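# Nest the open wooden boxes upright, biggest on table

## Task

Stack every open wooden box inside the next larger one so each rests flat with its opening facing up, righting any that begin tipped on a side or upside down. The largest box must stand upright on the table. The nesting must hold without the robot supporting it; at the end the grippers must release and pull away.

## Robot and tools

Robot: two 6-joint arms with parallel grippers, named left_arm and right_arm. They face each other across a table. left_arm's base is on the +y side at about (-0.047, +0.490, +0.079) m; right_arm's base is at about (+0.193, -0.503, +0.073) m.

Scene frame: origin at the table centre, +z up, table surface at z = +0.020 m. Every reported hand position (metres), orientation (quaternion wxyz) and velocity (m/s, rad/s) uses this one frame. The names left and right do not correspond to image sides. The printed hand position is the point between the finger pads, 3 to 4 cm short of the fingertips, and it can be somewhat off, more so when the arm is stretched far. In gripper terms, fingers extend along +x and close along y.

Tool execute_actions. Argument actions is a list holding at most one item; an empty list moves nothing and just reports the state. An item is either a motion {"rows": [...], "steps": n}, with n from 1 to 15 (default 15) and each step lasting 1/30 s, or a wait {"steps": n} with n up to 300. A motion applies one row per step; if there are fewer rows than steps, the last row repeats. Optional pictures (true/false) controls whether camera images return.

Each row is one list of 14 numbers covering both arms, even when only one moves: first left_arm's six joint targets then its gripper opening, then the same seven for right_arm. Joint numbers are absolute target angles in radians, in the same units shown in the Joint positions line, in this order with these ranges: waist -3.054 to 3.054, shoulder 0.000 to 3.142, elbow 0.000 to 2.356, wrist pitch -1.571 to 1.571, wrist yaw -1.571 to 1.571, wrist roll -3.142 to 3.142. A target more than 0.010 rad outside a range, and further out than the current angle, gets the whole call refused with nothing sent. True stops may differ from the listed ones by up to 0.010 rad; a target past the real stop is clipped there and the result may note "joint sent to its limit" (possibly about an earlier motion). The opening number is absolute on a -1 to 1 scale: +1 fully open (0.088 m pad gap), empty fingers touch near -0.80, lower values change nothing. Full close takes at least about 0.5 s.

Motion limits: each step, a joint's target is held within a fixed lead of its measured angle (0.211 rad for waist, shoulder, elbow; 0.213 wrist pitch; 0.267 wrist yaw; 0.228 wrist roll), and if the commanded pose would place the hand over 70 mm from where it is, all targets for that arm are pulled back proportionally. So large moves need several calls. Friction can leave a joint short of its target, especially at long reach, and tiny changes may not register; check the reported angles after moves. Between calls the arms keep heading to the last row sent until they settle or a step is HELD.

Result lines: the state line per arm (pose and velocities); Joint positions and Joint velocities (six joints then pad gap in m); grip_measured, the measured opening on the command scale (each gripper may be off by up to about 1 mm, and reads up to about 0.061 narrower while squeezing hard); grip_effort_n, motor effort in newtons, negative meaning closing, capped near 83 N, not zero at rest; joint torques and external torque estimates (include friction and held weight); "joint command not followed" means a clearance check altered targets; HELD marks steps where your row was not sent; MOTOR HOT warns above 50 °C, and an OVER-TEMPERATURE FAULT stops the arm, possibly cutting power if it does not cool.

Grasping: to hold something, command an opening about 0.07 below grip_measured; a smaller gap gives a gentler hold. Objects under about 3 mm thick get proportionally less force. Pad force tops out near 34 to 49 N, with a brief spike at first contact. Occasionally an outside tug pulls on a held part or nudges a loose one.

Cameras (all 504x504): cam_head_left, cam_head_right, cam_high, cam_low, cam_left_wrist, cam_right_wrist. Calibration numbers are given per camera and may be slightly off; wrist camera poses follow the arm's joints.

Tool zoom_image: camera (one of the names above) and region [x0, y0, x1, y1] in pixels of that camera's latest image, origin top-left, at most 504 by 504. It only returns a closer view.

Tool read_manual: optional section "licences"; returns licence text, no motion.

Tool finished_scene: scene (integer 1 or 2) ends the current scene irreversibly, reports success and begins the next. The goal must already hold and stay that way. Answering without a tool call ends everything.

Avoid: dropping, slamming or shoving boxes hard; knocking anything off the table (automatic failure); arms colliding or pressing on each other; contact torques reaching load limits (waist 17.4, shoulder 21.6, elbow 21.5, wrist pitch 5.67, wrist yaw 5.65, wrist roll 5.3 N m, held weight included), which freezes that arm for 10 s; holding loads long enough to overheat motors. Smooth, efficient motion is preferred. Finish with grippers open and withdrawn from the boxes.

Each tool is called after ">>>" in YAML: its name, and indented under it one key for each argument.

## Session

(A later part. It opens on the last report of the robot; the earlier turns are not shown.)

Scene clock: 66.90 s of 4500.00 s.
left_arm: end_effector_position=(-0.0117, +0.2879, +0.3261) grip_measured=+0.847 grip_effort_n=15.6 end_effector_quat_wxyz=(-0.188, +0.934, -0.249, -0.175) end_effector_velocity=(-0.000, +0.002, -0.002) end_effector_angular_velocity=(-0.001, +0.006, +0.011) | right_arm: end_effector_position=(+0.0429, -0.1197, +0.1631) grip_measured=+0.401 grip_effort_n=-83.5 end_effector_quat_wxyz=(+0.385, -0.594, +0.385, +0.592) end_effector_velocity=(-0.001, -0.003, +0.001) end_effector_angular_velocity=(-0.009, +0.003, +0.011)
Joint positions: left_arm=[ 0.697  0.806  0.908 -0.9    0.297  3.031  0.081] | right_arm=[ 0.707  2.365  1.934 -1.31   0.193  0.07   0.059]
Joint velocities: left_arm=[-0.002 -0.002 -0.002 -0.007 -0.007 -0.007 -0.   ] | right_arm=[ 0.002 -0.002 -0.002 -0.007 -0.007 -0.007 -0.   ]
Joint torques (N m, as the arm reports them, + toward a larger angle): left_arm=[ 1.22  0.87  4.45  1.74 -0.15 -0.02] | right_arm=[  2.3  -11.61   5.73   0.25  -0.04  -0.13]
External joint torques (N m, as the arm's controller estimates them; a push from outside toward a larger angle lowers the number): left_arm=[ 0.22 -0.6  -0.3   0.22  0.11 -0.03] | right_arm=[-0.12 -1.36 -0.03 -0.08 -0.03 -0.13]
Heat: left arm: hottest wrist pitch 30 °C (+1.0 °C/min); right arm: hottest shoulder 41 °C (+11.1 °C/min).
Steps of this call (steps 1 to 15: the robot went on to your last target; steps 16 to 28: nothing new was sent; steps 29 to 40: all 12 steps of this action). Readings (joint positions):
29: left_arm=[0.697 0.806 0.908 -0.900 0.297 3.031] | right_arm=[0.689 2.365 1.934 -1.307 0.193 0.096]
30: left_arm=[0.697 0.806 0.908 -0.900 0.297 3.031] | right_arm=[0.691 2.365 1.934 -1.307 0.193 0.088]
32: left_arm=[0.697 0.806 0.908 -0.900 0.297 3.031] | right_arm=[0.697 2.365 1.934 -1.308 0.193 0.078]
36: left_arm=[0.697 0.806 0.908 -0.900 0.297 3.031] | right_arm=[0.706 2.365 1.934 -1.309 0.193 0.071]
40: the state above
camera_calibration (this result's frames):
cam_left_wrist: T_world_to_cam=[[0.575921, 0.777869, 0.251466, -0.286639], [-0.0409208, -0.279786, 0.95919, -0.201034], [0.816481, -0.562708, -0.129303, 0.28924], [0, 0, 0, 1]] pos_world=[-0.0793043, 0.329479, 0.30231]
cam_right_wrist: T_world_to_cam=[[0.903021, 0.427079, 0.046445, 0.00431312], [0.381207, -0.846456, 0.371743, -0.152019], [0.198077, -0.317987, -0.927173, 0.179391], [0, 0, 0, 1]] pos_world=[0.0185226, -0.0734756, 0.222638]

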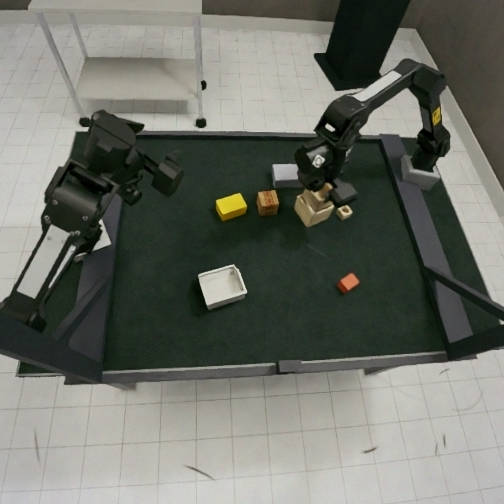

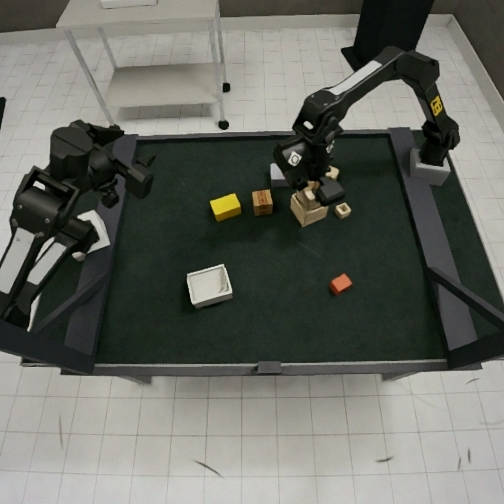

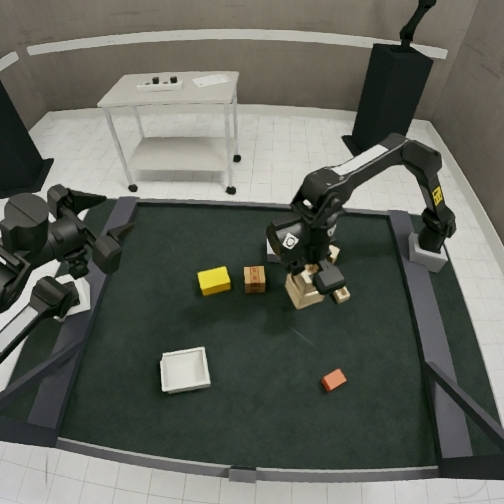

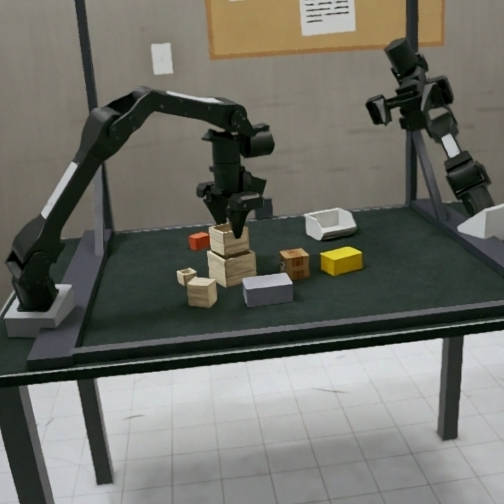

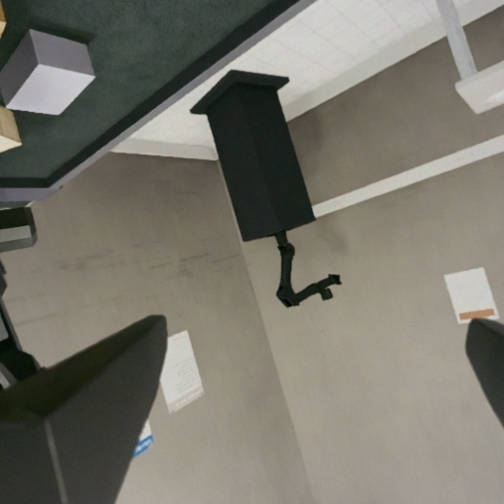

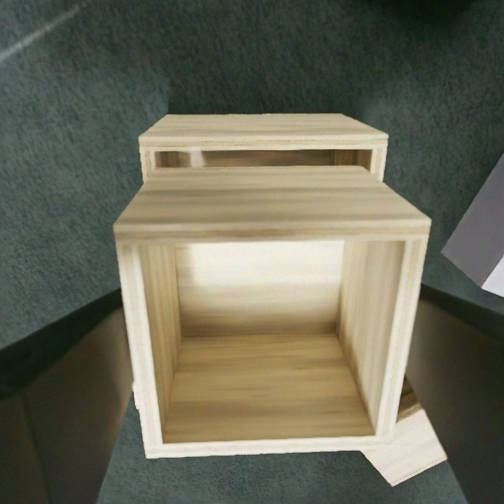

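>>> execute_actions:
  actions:
    - {"rows":[[0.7,0.8,0.9,-0.9,0.3,3.03,0.85,0.699,2.385,1.925,-1.305,0.192,0.065,0.2],[0.7,0.8,0.9,-0.9,0.3,3.03,0.85,0.699,2.385,1.925,-1.305,0.192,0.065,0.2],[0.7,0.8,0.9,-0.9,0.3,3.03,0.85,0.699,2.385,1.925,-1.305,0.192,0.065,0.2],[0.7,0.8,0.9,-0.9,0.3,3.03,0.85,0.699,2.385,1.925,-1.305,0.192,0.065,0.2],[0.7,0.8,0.9,-0.9,0.3,3.03,0.85,0.698,2.39,1.91,-1.285,0.192,0.065,0.2],[0.7,0.8,0.9,-0.9,0.3,3.03,0.85,0.698,2.39,1.91,-1.285,0.192,0.065,0.2],[0.7,0.8,0.9,-0.9,0.3,3.03,0.85,0.697,2.39,1.89,-1.265,0.192,0.065,0.2],[0.7,0.8,0.9,-0.9,0.3,3.03,0.85,0.697,2.39,1.89,-1.265,0.192,0.065,0.2],[0.7,0.8,0.9,-0.9,0.3,3.03,0.85,0.696,2.39,1.88,-1.252,0.192,0.065,0.2]],"steps":15}

>>> zoom_image:
  camera: "cam_low"
  region: [190,210,290,300]

Scene clock: 69.27 s of 4500.00 s.
left_arm: end_effector_position=(-0.0117, +0.2879, +0.3261) grip_measured=+0.847 grip_effort_n=16.0 end_effector_quat_wxyz=(-0.188, +0.934, -0.249, -0.175) end_effector_velocity=(+0.001, +0.005, -0.005) end_effector_angular_velocity=(+0.007, +0.014, +0.032) | right_arm: end_effector_position=(+0.0428, -0.1187, +0.1477) grip_measured=+0.401 grip_effort_n=-83.5 end_effector_quat_wxyz=(+0.386, -0.593, +0.388, +0.590) end_effector_velocity=(+0.000, -0.003, -0.003) end_effector_angular_velocity=(-0.010, +0.003, +0.021)
Joint positions: left_arm=[ 0.697  0.806  0.908 -0.9    0.297  3.031  0.081] | right_arm=[ 0.699  2.375  1.89  -1.256  0.193  0.069  0.059]
Joint velocities: left_arm=[-0.002 -0.002 -0.007 -0.022 -0.022 -0.007 -0.   ] | right_arm=[-0.002 -0.002 -0.017  0.007 -0.007 -0.022 -0.   ]
Joint torques (N m, as the arm reports them, + toward a larger angle): left_arm=[ 1.23  0.88  4.45  1.74 -0.15 -0.03] | right_arm=[ 1.94 -9.15  5.02  0.66 -0.06 -0.09]
External joint torques (N m, as the arm's controller estimates them; a push from outside toward a larger angle lowers the number): left_arm=[ 0.22 -0.63 -0.3   0.22  0.12 -0.04] | right_arm=[-0.37  1.55 -0.93  0.32 -0.05 -0.09]
Heat: left arm: hottest wrist pitch 30 °C (+1.0 °C/min); right arm: hottest shoulder 41 °C (+11.1 °C/min).
Steps of this call (steps 1 to 15: the robot went on to your last target; steps 16 to 56: nothing new was sent; steps 57 to 71: all 15 steps of this action). Readings (joint positions):
57: left_arm=[0.697 0.806 0.908 -0.900 0.297 3.031] | right_arm=[0.706 2.365 1.934 -1.310 0.193 0.069]
58: left_arm=[0.697 0.806 0.908 -0.900 0.297 3.031] | right_arm=[0.706 2.365 1.934 -1.310 0.193 0.069]
60: left_arm=[0.697 0.806 0.908 -0.900 0.297 3.031] | right_arm=[0.704 2.365 1.934 -1.309 0.193 0.069]
64: left_arm=[0.697 0.806 0.908 -0.900 0.297 3.031] | right_arm=[0.700 2.366 1.918 -1.282 0.193 0.069]
71: the state above
camera_calibration (this result's frames):
cam_left_wrist: T_world_to_cam=[[0.575921, 0.777869, 0.251466, -0.286639], [-0.0409208, -0.279786, 0.95919, -0.201034], [0.816481, -0.562708, -0.129303, 0.28924], [0, 0, 0, 1]] pos_world=[-0.0793043, 0.329479, 0.30231]
cam_right_wrist: T_world_to_cam=[[0.906128, 0.42058, 0.0452083, 0.0039302], [0.375131, -0.848364, 0.373571, -0.145648], [0.19547, -0.321545, -0.926499, 0.165058], [0, 0, 0, 1]] pos_world=[0.0188119, -0.072142, 0.207159]

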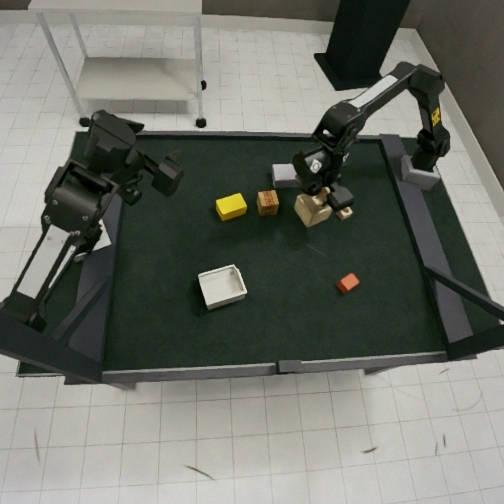

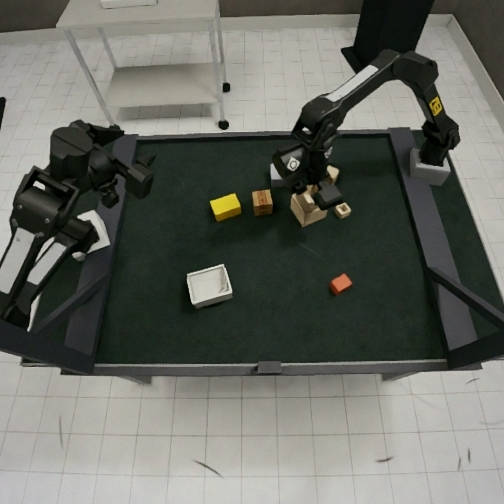

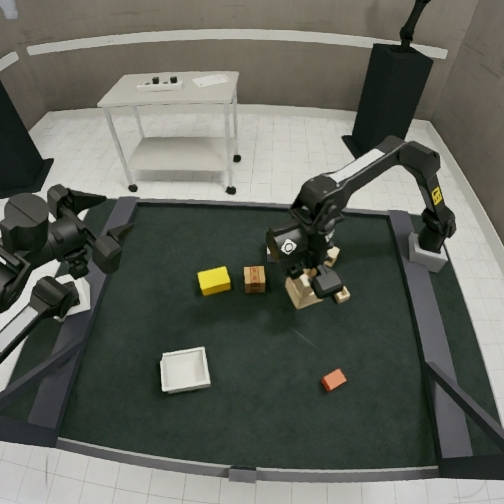

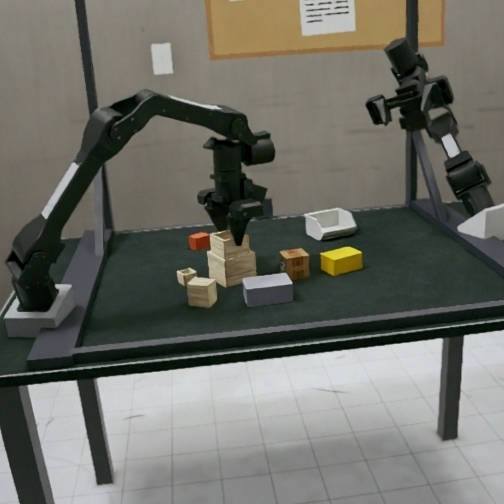

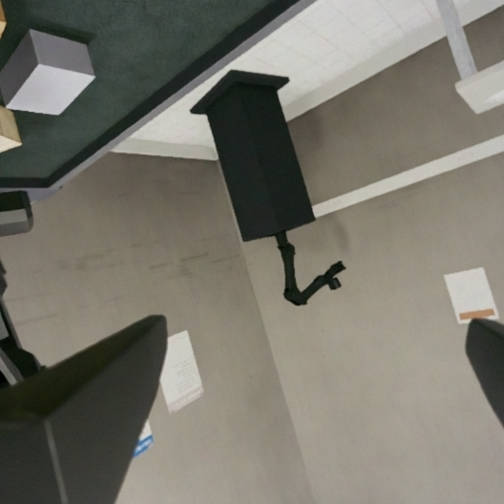

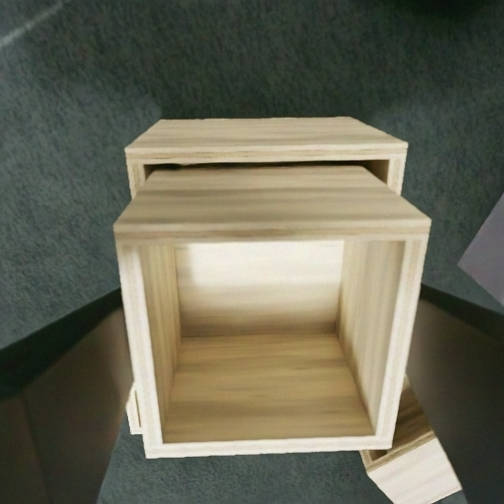

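Region (190, 210, 290, 300) of cam_low's 504x504 image, scaled by 5.040, with more detail than that image has; it fills the top 454 rows of this view, and the rest is white.

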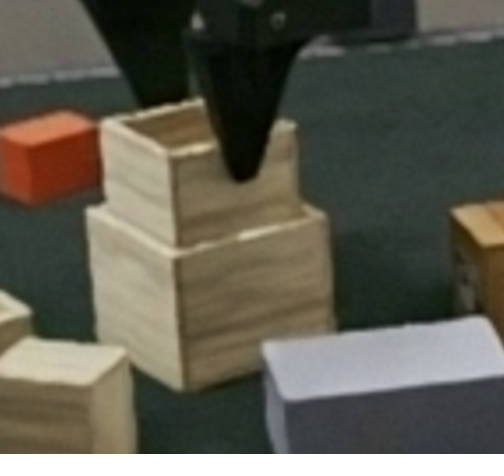

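>>> execute_actions:
  actions:
    - {"rows":[[0.7,0.8,0.9,-0.9,0.3,3.03,0.85,0.69,2.39,1.88,-1.25,0.192,0.065,0.2],[0.7,0.8,0.9,-0.9,0.3,3.03,0.85,0.69,2.39,1.88,-1.25,0.192,0.065,0.2],[0.7,0.8,0.9,-0.9,0.3,3.03,0.85,0.69,2.39,1.88,-1.25,0.192,0.065,0.2],[0.7,0.8,0.9,-0.9,0.3,3.03,0.85,0.689,2.392,1.86,-1.226,0.192,0.065,0.2],[0.7,0.8,0.9,-0.9,0.3,3.03,0.85,0.689,2.392,1.86,-1.226,0.192,0.065,0.2],[0.7,0.8,0.9,-0.9,0.3,3.03,0.85,0.687,2.394,1.84,-1.205,0.192,0.065,0.2],[0.7,0.8,0.9,-0.9,0.3,3.03,0.85,0.687,2.394,1.84,-1.205,0.192,0.065,0.2],[0.7,0.8,0.9,-0.9,0.3,3.03,0.85,0.685,2.396,1.82,-1.185,0.192,0.065,0.2],[0.7,0.8,0.9,-0.9,0.3,3.03,0.85,0.685,2.396,1.82,-1.185,0.192,0.065,0.2],[0.7,0.8,0.9,-0.9,0.3,3.03,0.85,0.684,2.396,1.808,-1.173,0.192,0.065,0.2]],"steps":15}

>>> zoom_image:
  camera: "cam_low"
  region: [190,210,290,300]

Scene clock: 71.07 s of 4500.00 s.
left_arm: end_effector_position=(-0.0117, +0.2879, +0.3261) grip_measured=+0.847 grip_effort_n=16.0 end_effector_quat_wxyz=(-0.188, +0.934, -0.249, -0.175) end_effector_velocity=(+0.001, +0.002, -0.002) end_effector_angular_velocity=(-0.012, +0.016, +0.019) | right_arm: end_effector_position=(+0.0444, -0.1194, +0.1267) grip_measured=+0.401 grip_effort_n=-83.5 end_effector_quat_wxyz=(+0.389, -0.591, +0.393, +0.588) end_effector_velocity=(+0.001, -0.000, -0.005) end_effector_angular_velocity=(+0.005, -0.005, +0.034)
Joint positions: left_arm=[ 0.697  0.806  0.908 -0.9    0.297  3.031  0.081] | right_arm=[ 0.686  2.381  1.818 -1.179  0.193  0.069  0.059]
Joint velocities: left_arm=[-0.002  0.002 -0.002 -0.007 -0.007 -0.022  0.   ] | right_arm=[-0.002 -0.002 -0.022  0.022  0.007 -0.037 -0.   ]
Joint torques (N m, as the arm reports them, + toward a larger angle): left_arm=[ 1.24  0.88  4.45  1.73 -0.16 -0.03] | right_arm=[ 2.2  -9.19  4.87  0.73 -0.04 -0.1 ]
External joint torques (N m, as the arm's controller estimates them; a push from outside toward a larger angle lowers the number): left_arm=[ 0.24 -0.64 -0.29  0.21  0.11 -0.04] | right_arm=[-0.23  1.62 -1.11  0.35 -0.03 -0.1 ]
Heat: left arm: hottest wrist pitch 30 °C (+1.0 °C/min); right arm: hottest shoulder 41 °C (+11.1 °C/min).
Steps of this call (steps 1 to 15: the robot went on to your last target; steps 16 to 39: nothing new was sent; steps 40 to 54: all 15 steps of this action). Readings (joint positions):
40: left_arm=[0.697 0.806 0.908 -0.900 0.297 3.031] | right_arm=[0.699 2.375 1.889 -1.254 0.193 0.069]
41: left_arm=[0.697 0.806 0.908 -0.900 0.297 3.031] | right_arm=[0.698 2.375 1.889 -1.253 0.193 0.069]
43: left_arm=[0.697 0.806 0.908 -0.900 0.297 3.031] | right_arm=[0.695 2.375 1.887 -1.249 0.193 0.069]
47: left_arm=[0.697 0.806 0.908 -0.900 0.297 3.031] | right_arm=[0.691 2.375 1.860 -1.215 0.193 0.069]
54: the state above
camera_calibration (this result's frames):
cam_left_wrist: T_world_to_cam=[[0.575921, 0.777869, 0.251466, -0.286639], [-0.0409208, -0.279786, 0.95919, -0.201034], [0.816481, -0.562708, -0.129303, 0.28924], [0, 0, 0, 1]] pos_world=[-0.0793043, 0.329479, 0.30231]
cam_right_wrist: T_world_to_cam=[[0.911067, 0.409976, 0.0433226, 0.00254278], [0.365354, -0.851622, 0.375842, -0.13927], [0.190981, -0.326589, -0.925671, 0.144537], [0, 0, 0, 1]] pos_world=[0.0209623, -0.0724433, 0.186027]

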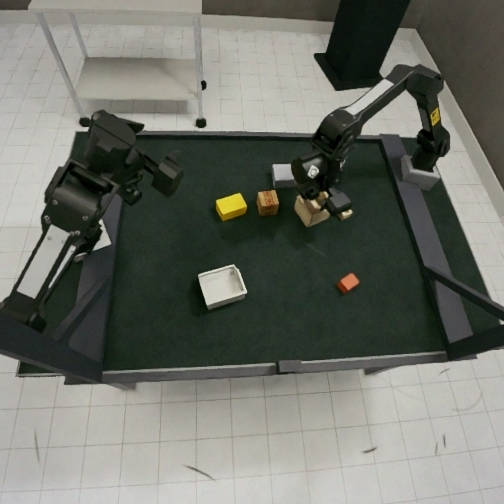

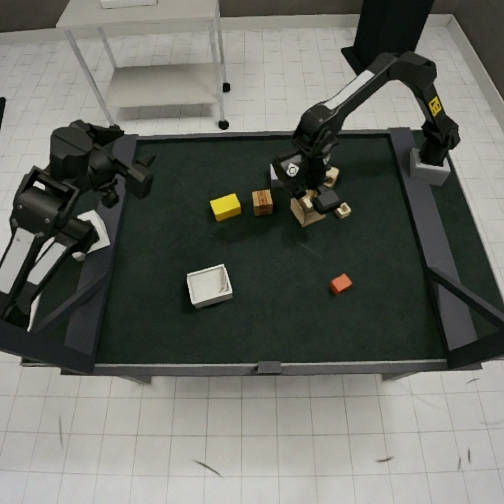

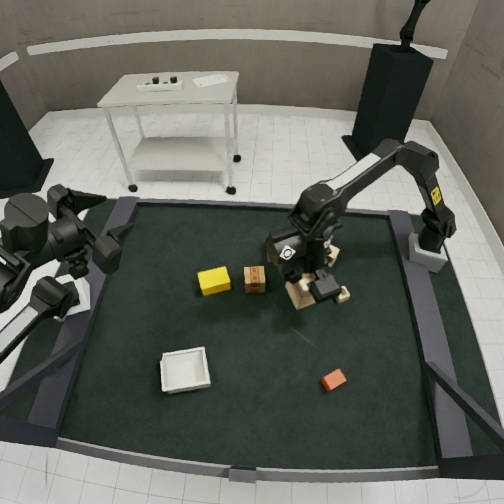

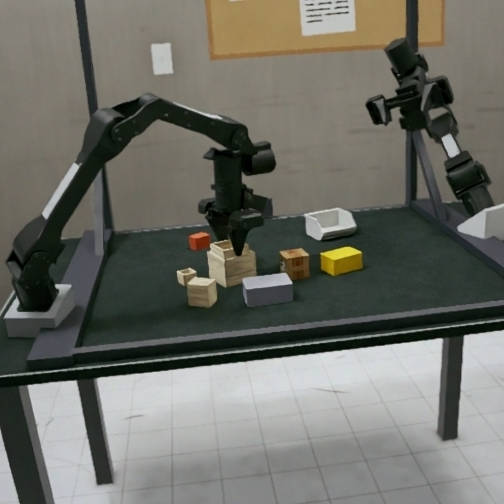

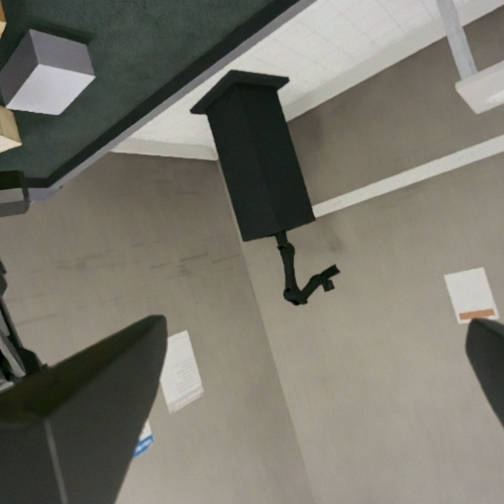

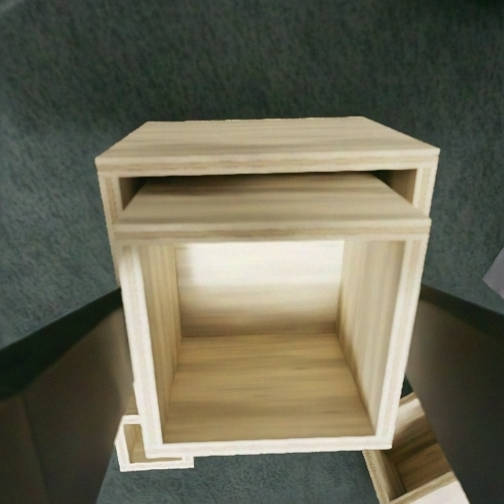

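Region (190, 210, 290, 300) of cam_low's 504x504 image, scaled by 5.040, with more detail than that image has; it fills the top 454 rows of this view, and the rest is white.

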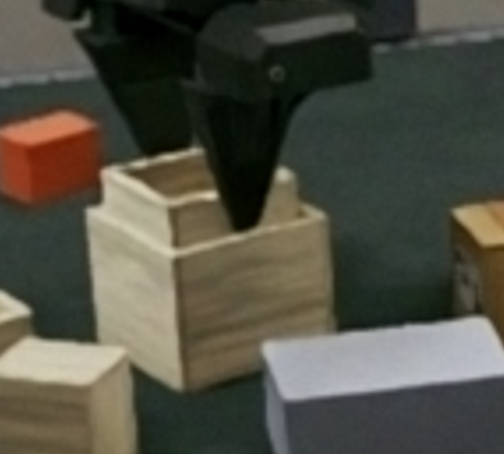

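>>> execute_actions:
  actions:
    - {"rows":[[0.7,0.8,0.9,-0.9,0.3,3.03,0.85,0.684,2.39,1.815,-1.18,0.192,0.065,0.38],[0.7,0.8,0.9,-0.9,0.3,3.03,0.85,0.684,2.39,1.815,-1.18,0.192,0.065,0.42],[0.7,0.8,0.9,-0.9,0.3,3.03,0.85,0.684,2.39,1.815,-1.18,0.192,0.065,0.46],[0.7,0.8,0.9,-0.9,0.3,3.03,0.85,0.684,2.39,1.815,-1.18,0.192,0.065,0.5],[0.7,0.8,0.9,-0.9,0.3,3.03,0.85,0.684,2.39,1.815,-1.18,0.192,0.065,0.55],[0.7,0.8,0.9,-0.9,0.3,3.03,0.85,0.684,2.39,1.815,-1.18,0.192,0.065,0.6],[0.7,0.8,0.9,-0.9,0.3,3.03,0.85,0.684,2.39,1.815,-1.18,0.192,0.065,0.6],[0.7,0.8,0.9,-0.9,0.3,3.03,0.85,0.684,2.39,1.815,-1.18,0.192,0.065,0.6],[0.7,0.8,0.9,-0.9,0.3,3.03,0.85,0.688,2.36,1.84,-1.2,0.192,0.065,0.6],[0.7,0.8,0.9,-0.9,0.3,3.03,0.85,0.69,2.36,1.87,-1.24,0.192,0.065,0.6],[0.7,0.8,0.9,-0.9,0.3,3.03,0.85,0.69,2.35,1.9,-1.28,0.192,0.065,0.6],[0.7,0.8,0.9,-0.9,0.3,3.03,0.85,0.69,2.33,1.91,-1.31,0.192,0.065,0.6],[0.7,0.8,0.9,-0.9,0.3,3.03,0.85,0.69,2.3,1.9,-1.33,0.192,0.065,0.6]],"steps":15}
  pictures: false

>>> execute_actions:
  actions:
    - {"rows":[[0.7,0.8,0.9,-0.9,0.3,3.03,0.85,0.69,2.25,1.85,-1.33,0.192,0.065,0.6],[0.7,0.8,0.9,-0.9,0.3,3.03,0.85,0.68,2.2,1.8,-1.31,0.192,0,0.7],[0.7,0.8,0.9,-0.9,0.3,3.03,0.85,0.66,2.15,1.72,-1.28,0.2,-0.1,0.7],[0.7,0.8,0.9,-0.9,0.3,3.03,0.85,0.63,2.1,1.64,-1.24,0.2,-0.2,0.7],[0.7,0.8,0.9,-0.9,0.3,3.03,0.85,0.6,2.05,1.56,-1.2,0.21,-0.3,0.7],[0.7,0.8,0.9,-0.9,0.3,3.03,0.85,0.57,2.0,1.48,-1.16,0.21,-0.4,0.7],[0.7,0.8,0.9,-0.9,0.3,3.03,0.85,0.54,1.96,1.4,-1.12,0.22,-0.5,0.7],[0.7,0.8,0.9,-0.9,0.3,3.03,0.85,0.51,1.94,1.34,-1.08,0.22,-0.6,0.7],[0.7,0.8,0.9,-0.9,0.3,3.03,0.85,0.49,1.94,1.3,-1.04,0.224,-0.7,0.7],[0.7,0.8,0.9,-0.9,0.3,3.03,0.85,0.476,1.95,1.26,-1.0,0.224,-0.76,0.7],[0.7,0.8,0.9,-0.9,0.3,3.03,0.85,0.476,1.957,1.2375,-0.969,0.224,-0.76,0.7]],"steps":15}
  pictures: false

>>> execute_actions:
  actions:
    - {"steps":12}

Scene clock: 77.70 s of 4500.00 s.
left_arm: end_effector_position=(-0.0117, +0.2879, +0.3261) grip_measured=+0.847 grip_effort_n=15.6 end_effector_quat_wxyz=(-0.188, +0.934, -0.249, -0.175) end_effector_velocity=(-0.001, +0.001, -0.000) end_effector_angular_velocity=(+0.009, -0.004, +0.002) | right_arm: end_effector_position=(+0.0540, -0.1271, +0.1558) grip_measured=+0.594 grip_effort_n=12.3 end_effector_quat_wxyz=(+0.382, -0.601, +0.396, +0.580) end_effector_velocity=(+0.051, -0.007, +0.223) end_effector_angular_velocity=(+0.255, +0.120, -0.055)
Joint positions: left_arm=[ 0.697  0.806  0.908 -0.9    0.297  3.031  0.081] | right_arm=[ 0.688  2.345  1.877 -1.303  0.193  0.069  0.068]
Joint velocities: left_arm=[-0.002 -0.002  0.002 -0.007 -0.007  0.007 -0.   ] | right_arm=[ 0.007 -0.466  0.164 -0.344  0.007  0.007  0.002]
Joint torques (N m, as the arm reports them, + toward a larger angle): left_arm=[ 1.25  0.88  4.45  1.73 -0.15 -0.03] | right_arm=[  2.49 -12.29   6.59   0.45  -0.05  -0.13]
External joint torques (N m, as the arm's controller estimates them; a push from outside toward a larger angle lowers the number): left_arm=[ 0.26 -0.58 -0.35  0.2   0.11 -0.04] | right_arm=[ 0.22 -2.31  0.52 -0.03 -0.05 -0.13]
Heat: left arm: hottest wrist pitch 30 °C (+1.0 °C/min); right arm: hottest shoulder 41 °C (+9.1 °C/min).
Steps of this call (steps 1 to 15: the robot went on to your last target; steps 16 to 90: nothing new was sent; then 3.13 s passed at rest; steps 91 to 105: all 15 steps of this action). Readings (joint positions):
91: left_arm=[0.697 0.806 0.908 -0.900 0.297 3.031] | right_arm=[0.686 2.381 1.817 -1.175 0.193 0.069]
92: left_arm=[0.697 0.806 0.908 -0.900 0.297 3.031] | right_arm=[0.686 2.381 1.817 -1.175 0.193 0.069]
94: left_arm=[0.697 0.806 0.908 -0.900 0.297 3.031] | right_arm=[0.686 2.381 1.817 -1.176 0.193 0.069]
98: left_arm=[0.697 0.806 0.908 -0.900 0.297 3.031] | right_arm=[0.686 2.381 1.817 -1.177 0.193 0.069]
105: the state above

Scene clock: 78.20 s of 4500.00 s.
left_arm: end_effector_position=(-0.0117, +0.2879, +0.3261) grip_measured=+0.847 grip_effort_n=16.0 end_effector_quat_wxyz=(-0.188, +0.934, -0.249, -0.175) end_effector_velocity=(+0.000, -0.001, -0.002) end_effector_angular_velocity=(-0.019, +0.011, +0.000) | right_arm: end_effector_position=(+0.1611, -0.1836, +0.1271) grip_measured=+0.697 grip_effort_n=12.3 end_effector_quat_wxyz=(+0.222, -0.671, +0.219, +0.673) end_effector_velocity=(-0.018, -0.164, -0.170) end_effector_angular_velocity=(-0.550, -0.125, +0.946)
Joint positions: left_arm=[ 0.697  0.806  0.908 -0.9    0.297  3.031  0.081] | right_arm=[ 0.469  1.957  1.269 -0.995  0.226 -0.691  0.073]
Joint velocities: left_arm=[-0.002 -0.002 -0.007  0.007  0.007 -0.022 -0.   ] | right_arm=[ 0.046  0.11  -0.603  0.125 -0.022 -0.769 -0.   ]
Joint torques (N m, as the arm reports them, + toward a larger angle): left_arm=[ 1.24  0.89  4.49  1.73 -0.15 -0.03] | right_arm=[ 2.52 -8.57  6.73  1.2  -0.1  -0.11]
External joint torques (N m, as the arm's controller estimates them; a push from outside toward a larger angle lowers the number): left_arm=[ 0.24 -0.6  -0.27  0.21  0.11 -0.03] | right_arm=[ 0.18  0.96 -0.83  0.4  -0.07 -0.11]
Heat: left arm: hottest wrist pitch 30 °C (+1.0 °C/min); right arm: hottest shoulder 41 °C (+9.1 °C/min).
Steps of this call (steps 1 to 15: all 15 steps of this action). Readings (joint positions):
1: left_arm=[0.697 0.806 0.908 -0.900 0.297 3.031] | right_arm=[0.688 2.325 1.880 -1.308 0.193 0.069]
2: left_arm=[0.697 0.806 0.908 -0.900 0.297 3.031] | right_arm=[0.688 2.298 1.870 -1.308 0.193 0.059]
4: left_arm=[0.697 0.806 0.908 -0.900 0.297 3.031] | right_arm=[0.683 2.220 1.797 -1.288 0.193 -0.035]
8: left_arm=[0.697 0.806 0.908 -0.900 0.297 3.031] | right_arm=[0.598 2.035 1.572 -1.171 0.206 -0.293]
15: the state above

Scene clock: 78.60 s of 4500.00 s.
left_arm: end_effector_position=(-0.0117, +0.2879, +0.3261) grip_measured=+0.847 grip_effort_n=15.6 end_effector_quat_wxyz=(-0.188, +0.934, -0.249, -0.175) end_effector_velocity=(+0.001, +0.004, +0.000) end_effector_angular_velocity=(-0.003, -0.007, +0.024) | right_arm: end_effector_position=(+0.1580, -0.1862, +0.1215) grip_measured=+0.698 grip_effort_n=12.8 end_effector_quat_wxyz=(+0.198, -0.679, +0.195, +0.680) end_effector_velocity=(-0.000, -0.001, +0.002) end_effector_angular_velocity=(-0.005, +0.022, -0.000)
Joint positions: left_arm=[ 0.697  0.806  0.908 -0.9    0.297  3.031  0.081] | right_arm=[ 0.476  1.958  1.245 -0.97   0.225 -0.755  0.073]
Joint velocities: left_arm=[ 0.002 -0.007 -0.002 -0.007 -0.022 -0.007  0.   ] | right_arm=[-0.007 -0.007  0.002 -0.007 -0.022 -0.007  0.   ]
Joint torques (N m, as the arm reports them, + toward a larger angle): left_arm=[ 1.25  0.86  4.47  1.73 -0.15 -0.02] | right_arm=[ 2.08 -7.77  4.54  0.57 -0.1  -0.13]
External joint torques (N m, as the arm's controller estimates them; a push from outside toward a larger angle lowers the number): left_arm=[ 0.25 -0.59 -0.29  0.22  0.11 -0.03] | right_arm=[ 0.16 -0.21 -0.94  0.25 -0.06 -0.13]
Heat: left arm: hottest wrist pitch 30 °C (+1.0 °C/min); right arm: hottest shoulder 41 °C (+9.0 °C/min).
Steps of this call (steps 1 to 12: the robot went on to your last target). Readings (joint positions):
1: left_arm=[0.697 0.806 0.908 -0.900 0.297 3.031] | right_arm=[0.471 1.958 1.253 -0.989 0.226 -0.712]
2: left_arm=[0.697 0.806 0.908 -0.900 0.297 3.031] | right_arm=[0.473 1.958 1.246 -0.983 0.225 -0.727]
4: left_arm=[0.697 0.806 0.908 -0.900 0.297 3.031] | right_arm=[0.476 1.958 1.245 -0.973 0.225 -0.742]
8: left_arm=[0.697 0.806 0.908 -0.900 0.297 3.031] | right_arm=[0.476 1.958 1.245 -0.971 0.225 -0.753]
12: the state above
camera_calibration (this result's frames):
cam_left_wrist: T_world_to_cam=[[0.575921, 0.777869, 0.251466, -0.286639], [-0.0409208, -0.279786, 0.95919, -0.201034], [0.816481, -0.562708, -0.129303, 0.28924], [0, 0, 0, 1]] pos_world=[-0.0793043, 0.329479, 0.30231]
cam_right_wrist: T_world_to_cam=[[0.513372, 0.856738, 0.0494877, 0.0718813], [0.788887, -0.493841, 0.365757, -0.234725], [0.337797, -0.148729, -0.929394, 0.106536], [0, 0, 0, 1]] pos_world=[0.112282, -0.161655, 0.181309]

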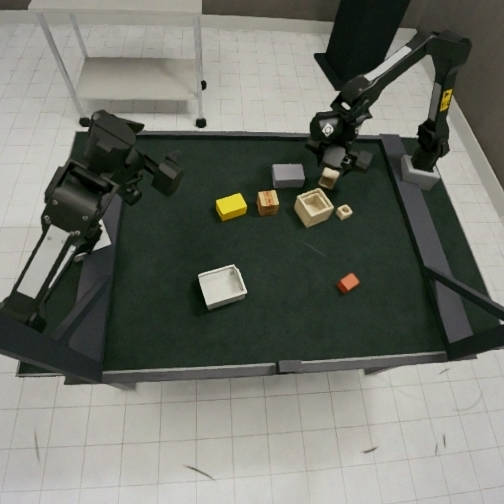

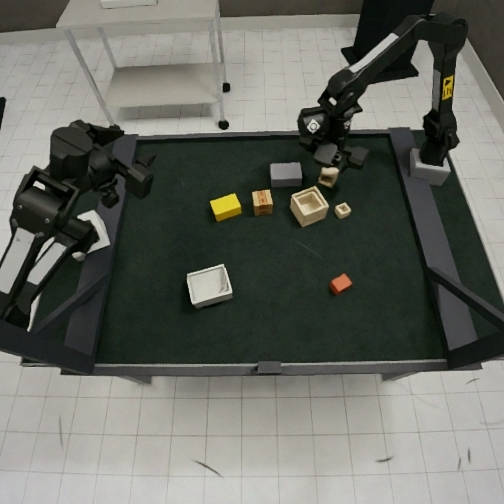

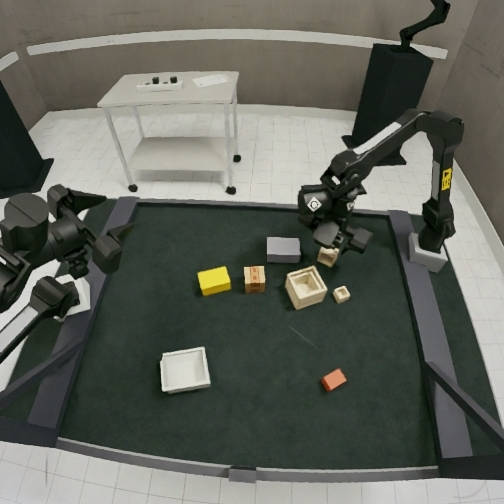

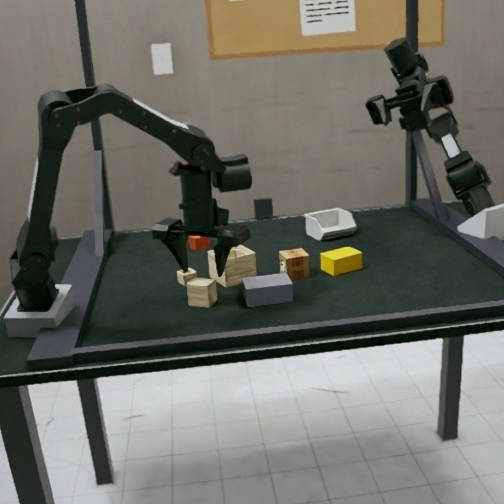

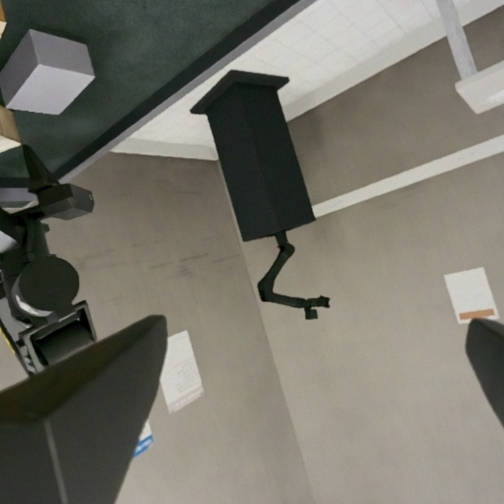

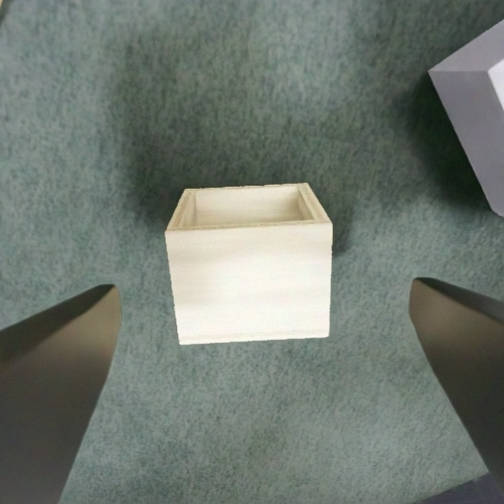

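>>> execute_actions:
  actions:
    - {"rows":[[0.7,0.8,0.9,-0.9,0.3,3.03,0.85,0.48,1.97,1.235,-0.95,0.224,-0.79,0.6],[0.7,0.8,0.9,-0.9,0.3,3.03,0.85,0.48,1.98,1.225,-0.93,0.224,-0.79,0.5],[0.7,0.8,0.9,-0.9,0.3,3.03,0.85,0.478,1.99,1.215,-0.91,0.224,-0.79,0.5],[0.7,0.8,0.9,-0.9,0.3,3.03,0.85,0.476,2.0,1.205,-0.89,0.224,-0.79,0.5],[0.7,0.8,0.9,-0.9,0.3,3.03,0.85,0.475,2.01,1.195,-0.87,0.224,-0.79,0.5],[0.7,0.8,0.9,-0.9,0.3,3.03,0.85,0.474,2.02,1.185,-0.855,0.224,-0.79,0.5],[0.7,0.8,0.9,-0.9,0.3,3.03,0.85,0.473,2.03,1.178,-0.84,0.224,-0.79,0.5],[0.7,0.8,0.9,-0.9,0.3,3.03,0.85,0.472,2.04,1.172,-0.83,0.224,-0.79,0.5],[0.7,0.8,0.9,-0.9,0.3,3.03,0.85,0.472,2.046,1.168,-0.819,0.224,-0.79,0.5]],"steps":15}

>>> zoom_image:
  camera: "cam_low"
  region: [150,220,260,320]

Scene clock: 80.83 s of 4500.00 s.
left_arm: end_effector_position=(-0.0117, +0.2879, +0.3261) grip_measured=+0.847 grip_effort_n=16.0 end_effector_quat_wxyz=(-0.188, +0.934, -0.249, -0.175) end_effector_velocity=(+0.001, +0.001, -0.003) end_effector_angular_velocity=(+0.003, +0.011, +0.009) | right_arm: end_effector_position=(+0.1487, -0.1845, +0.0832) grip_measured=+0.503 grip_effort_n=-15.1 end_effector_quat_wxyz=(+0.188, -0.681, +0.184, +0.683) end_effector_velocity=(-0.003, +0.010, +0.000) end_effector_angular_velocity=(+0.046, +0.020, -0.006)
Joint positions: left_arm=[ 0.697  0.806  0.908 -0.9    0.297  3.031  0.081] | right_arm=[ 0.475  2.034  1.175 -0.824  0.225 -0.786  0.064]
Joint velocities: left_arm=[-0.007  0.002 -0.002 -0.007 -0.007 -0.007 -0.   ] | right_arm=[-0.002 -0.002 -0.002  0.051 -0.007 -0.007 -0.   ]
Joint torques (N m, as the arm reports them, + toward a larger angle): left_arm=[ 1.26  0.87  4.43  1.72 -0.16 -0.03] | right_arm=[ 1.62 -6.63  4.45  0.61 -0.09 -0.1 ]
External joint torques (N m, as the arm's controller estimates them; a push from outside toward a larger angle lowers the number): left_arm=[ 0.27 -0.6  -0.34  0.2   0.1  -0.04] | right_arm=[-0.46  1.01 -0.61  0.35 -0.03 -0.1 ]
Heat: left arm: hottest wrist pitch 30 °C (+1.0 °C/min); right arm: hottest shoulder 41 °C (+8.0 °C/min).
Steps of this call (steps 1 to 30: the robot went on to your last target; steps 31 to 52: nothing new was sent; steps 53 to 67: all 15 steps of this action). Readings (joint positions):
53: left_arm=[0.697 0.806 0.908 -0.900 0.297 3.031] | right_arm=[0.476 1.958 1.245 -0.969 0.225 -0.761]
54: left_arm=[0.697 0.806 0.908 -0.900 0.297 3.031] | right_arm=[0.476 1.959 1.243 -0.960 0.225 -0.770]
56: left_arm=[0.697 0.806 0.908 -0.900 0.297 3.031] | right_arm=[0.477 1.963 1.236 -0.930 0.225 -0.778]
60: left_arm=[0.697 0.806 0.908 -0.900 0.297 3.031] | right_arm=[0.477 1.997 1.205 -0.866 0.225 -0.784]
67: the state above
camera_calibration (this result's frames):
cam_left_wrist: T_world_to_cam=[[0.575921, 0.777869, 0.251466, -0.286639], [-0.0409208, -0.279786, 0.95919, -0.201034], [0.816481, -0.562708, -0.129303, 0.28924], [0, 0, 0, 1]] pos_world=[-0.0793043, 0.329479, 0.30231]
cam_right_wrist: T_world_to_cam=[[0.487867, 0.871473, 0.0502052, 0.083517], [0.803186, -0.470676, 0.36518, -0.210383], [0.341875, -0.137835, -0.929582, 0.0757346], [0, 0, 0, 1]] pos_world=[0.102339, -0.161366, 0.143036]

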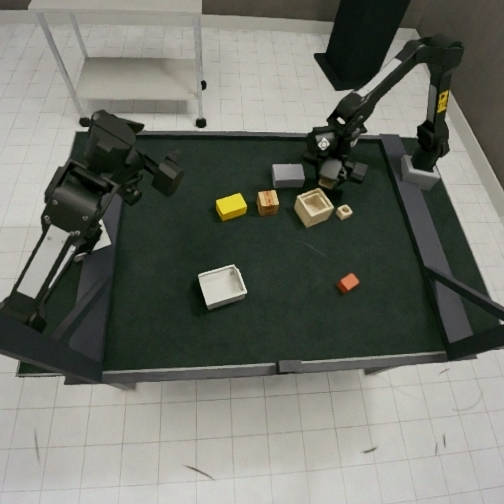

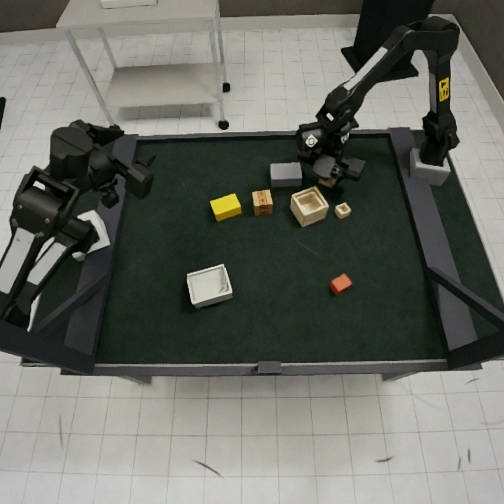

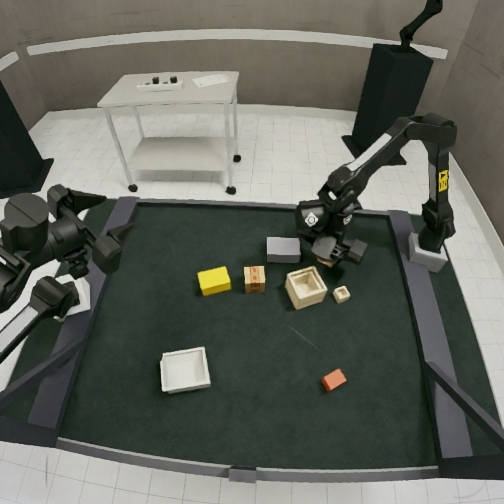

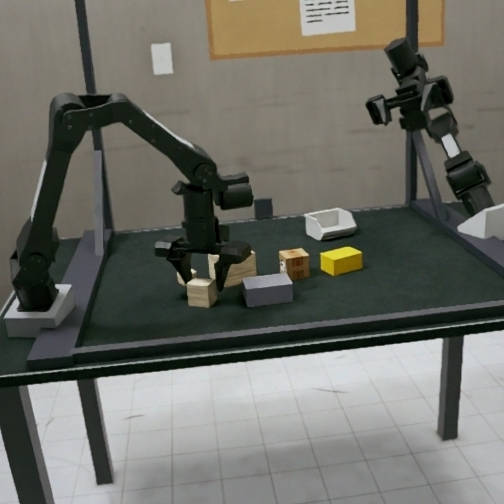

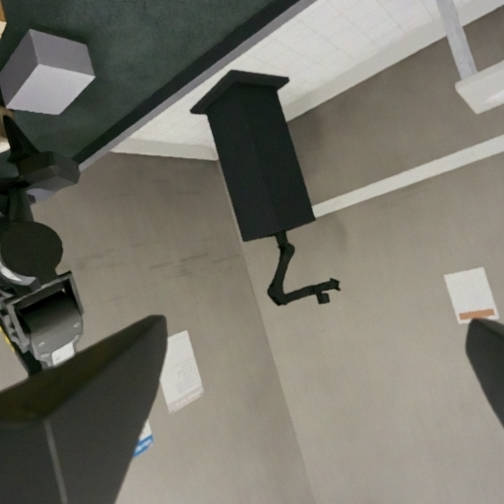

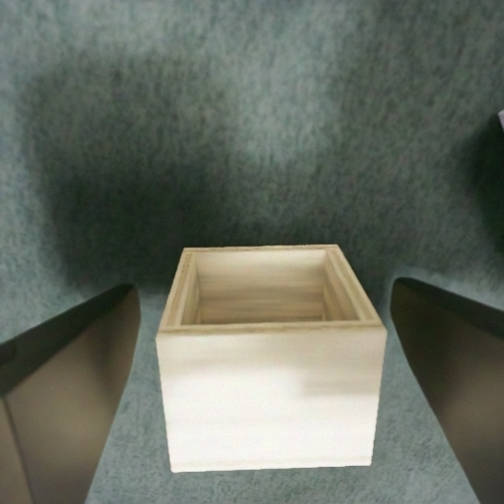

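Region (150, 220, 260, 320) of cam_low's 504x504 image, scaled by 4.582, with more detail than that image has; it fills the top 458 rows of this view, and the rest is white.

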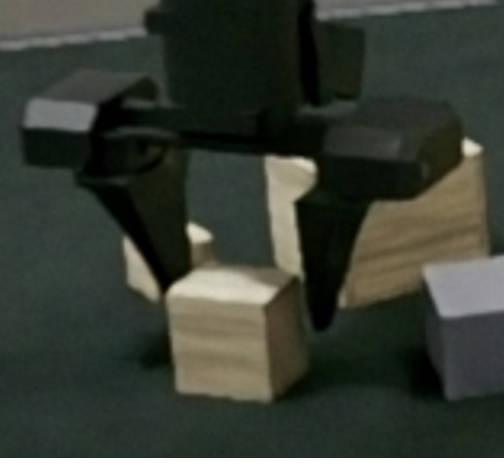

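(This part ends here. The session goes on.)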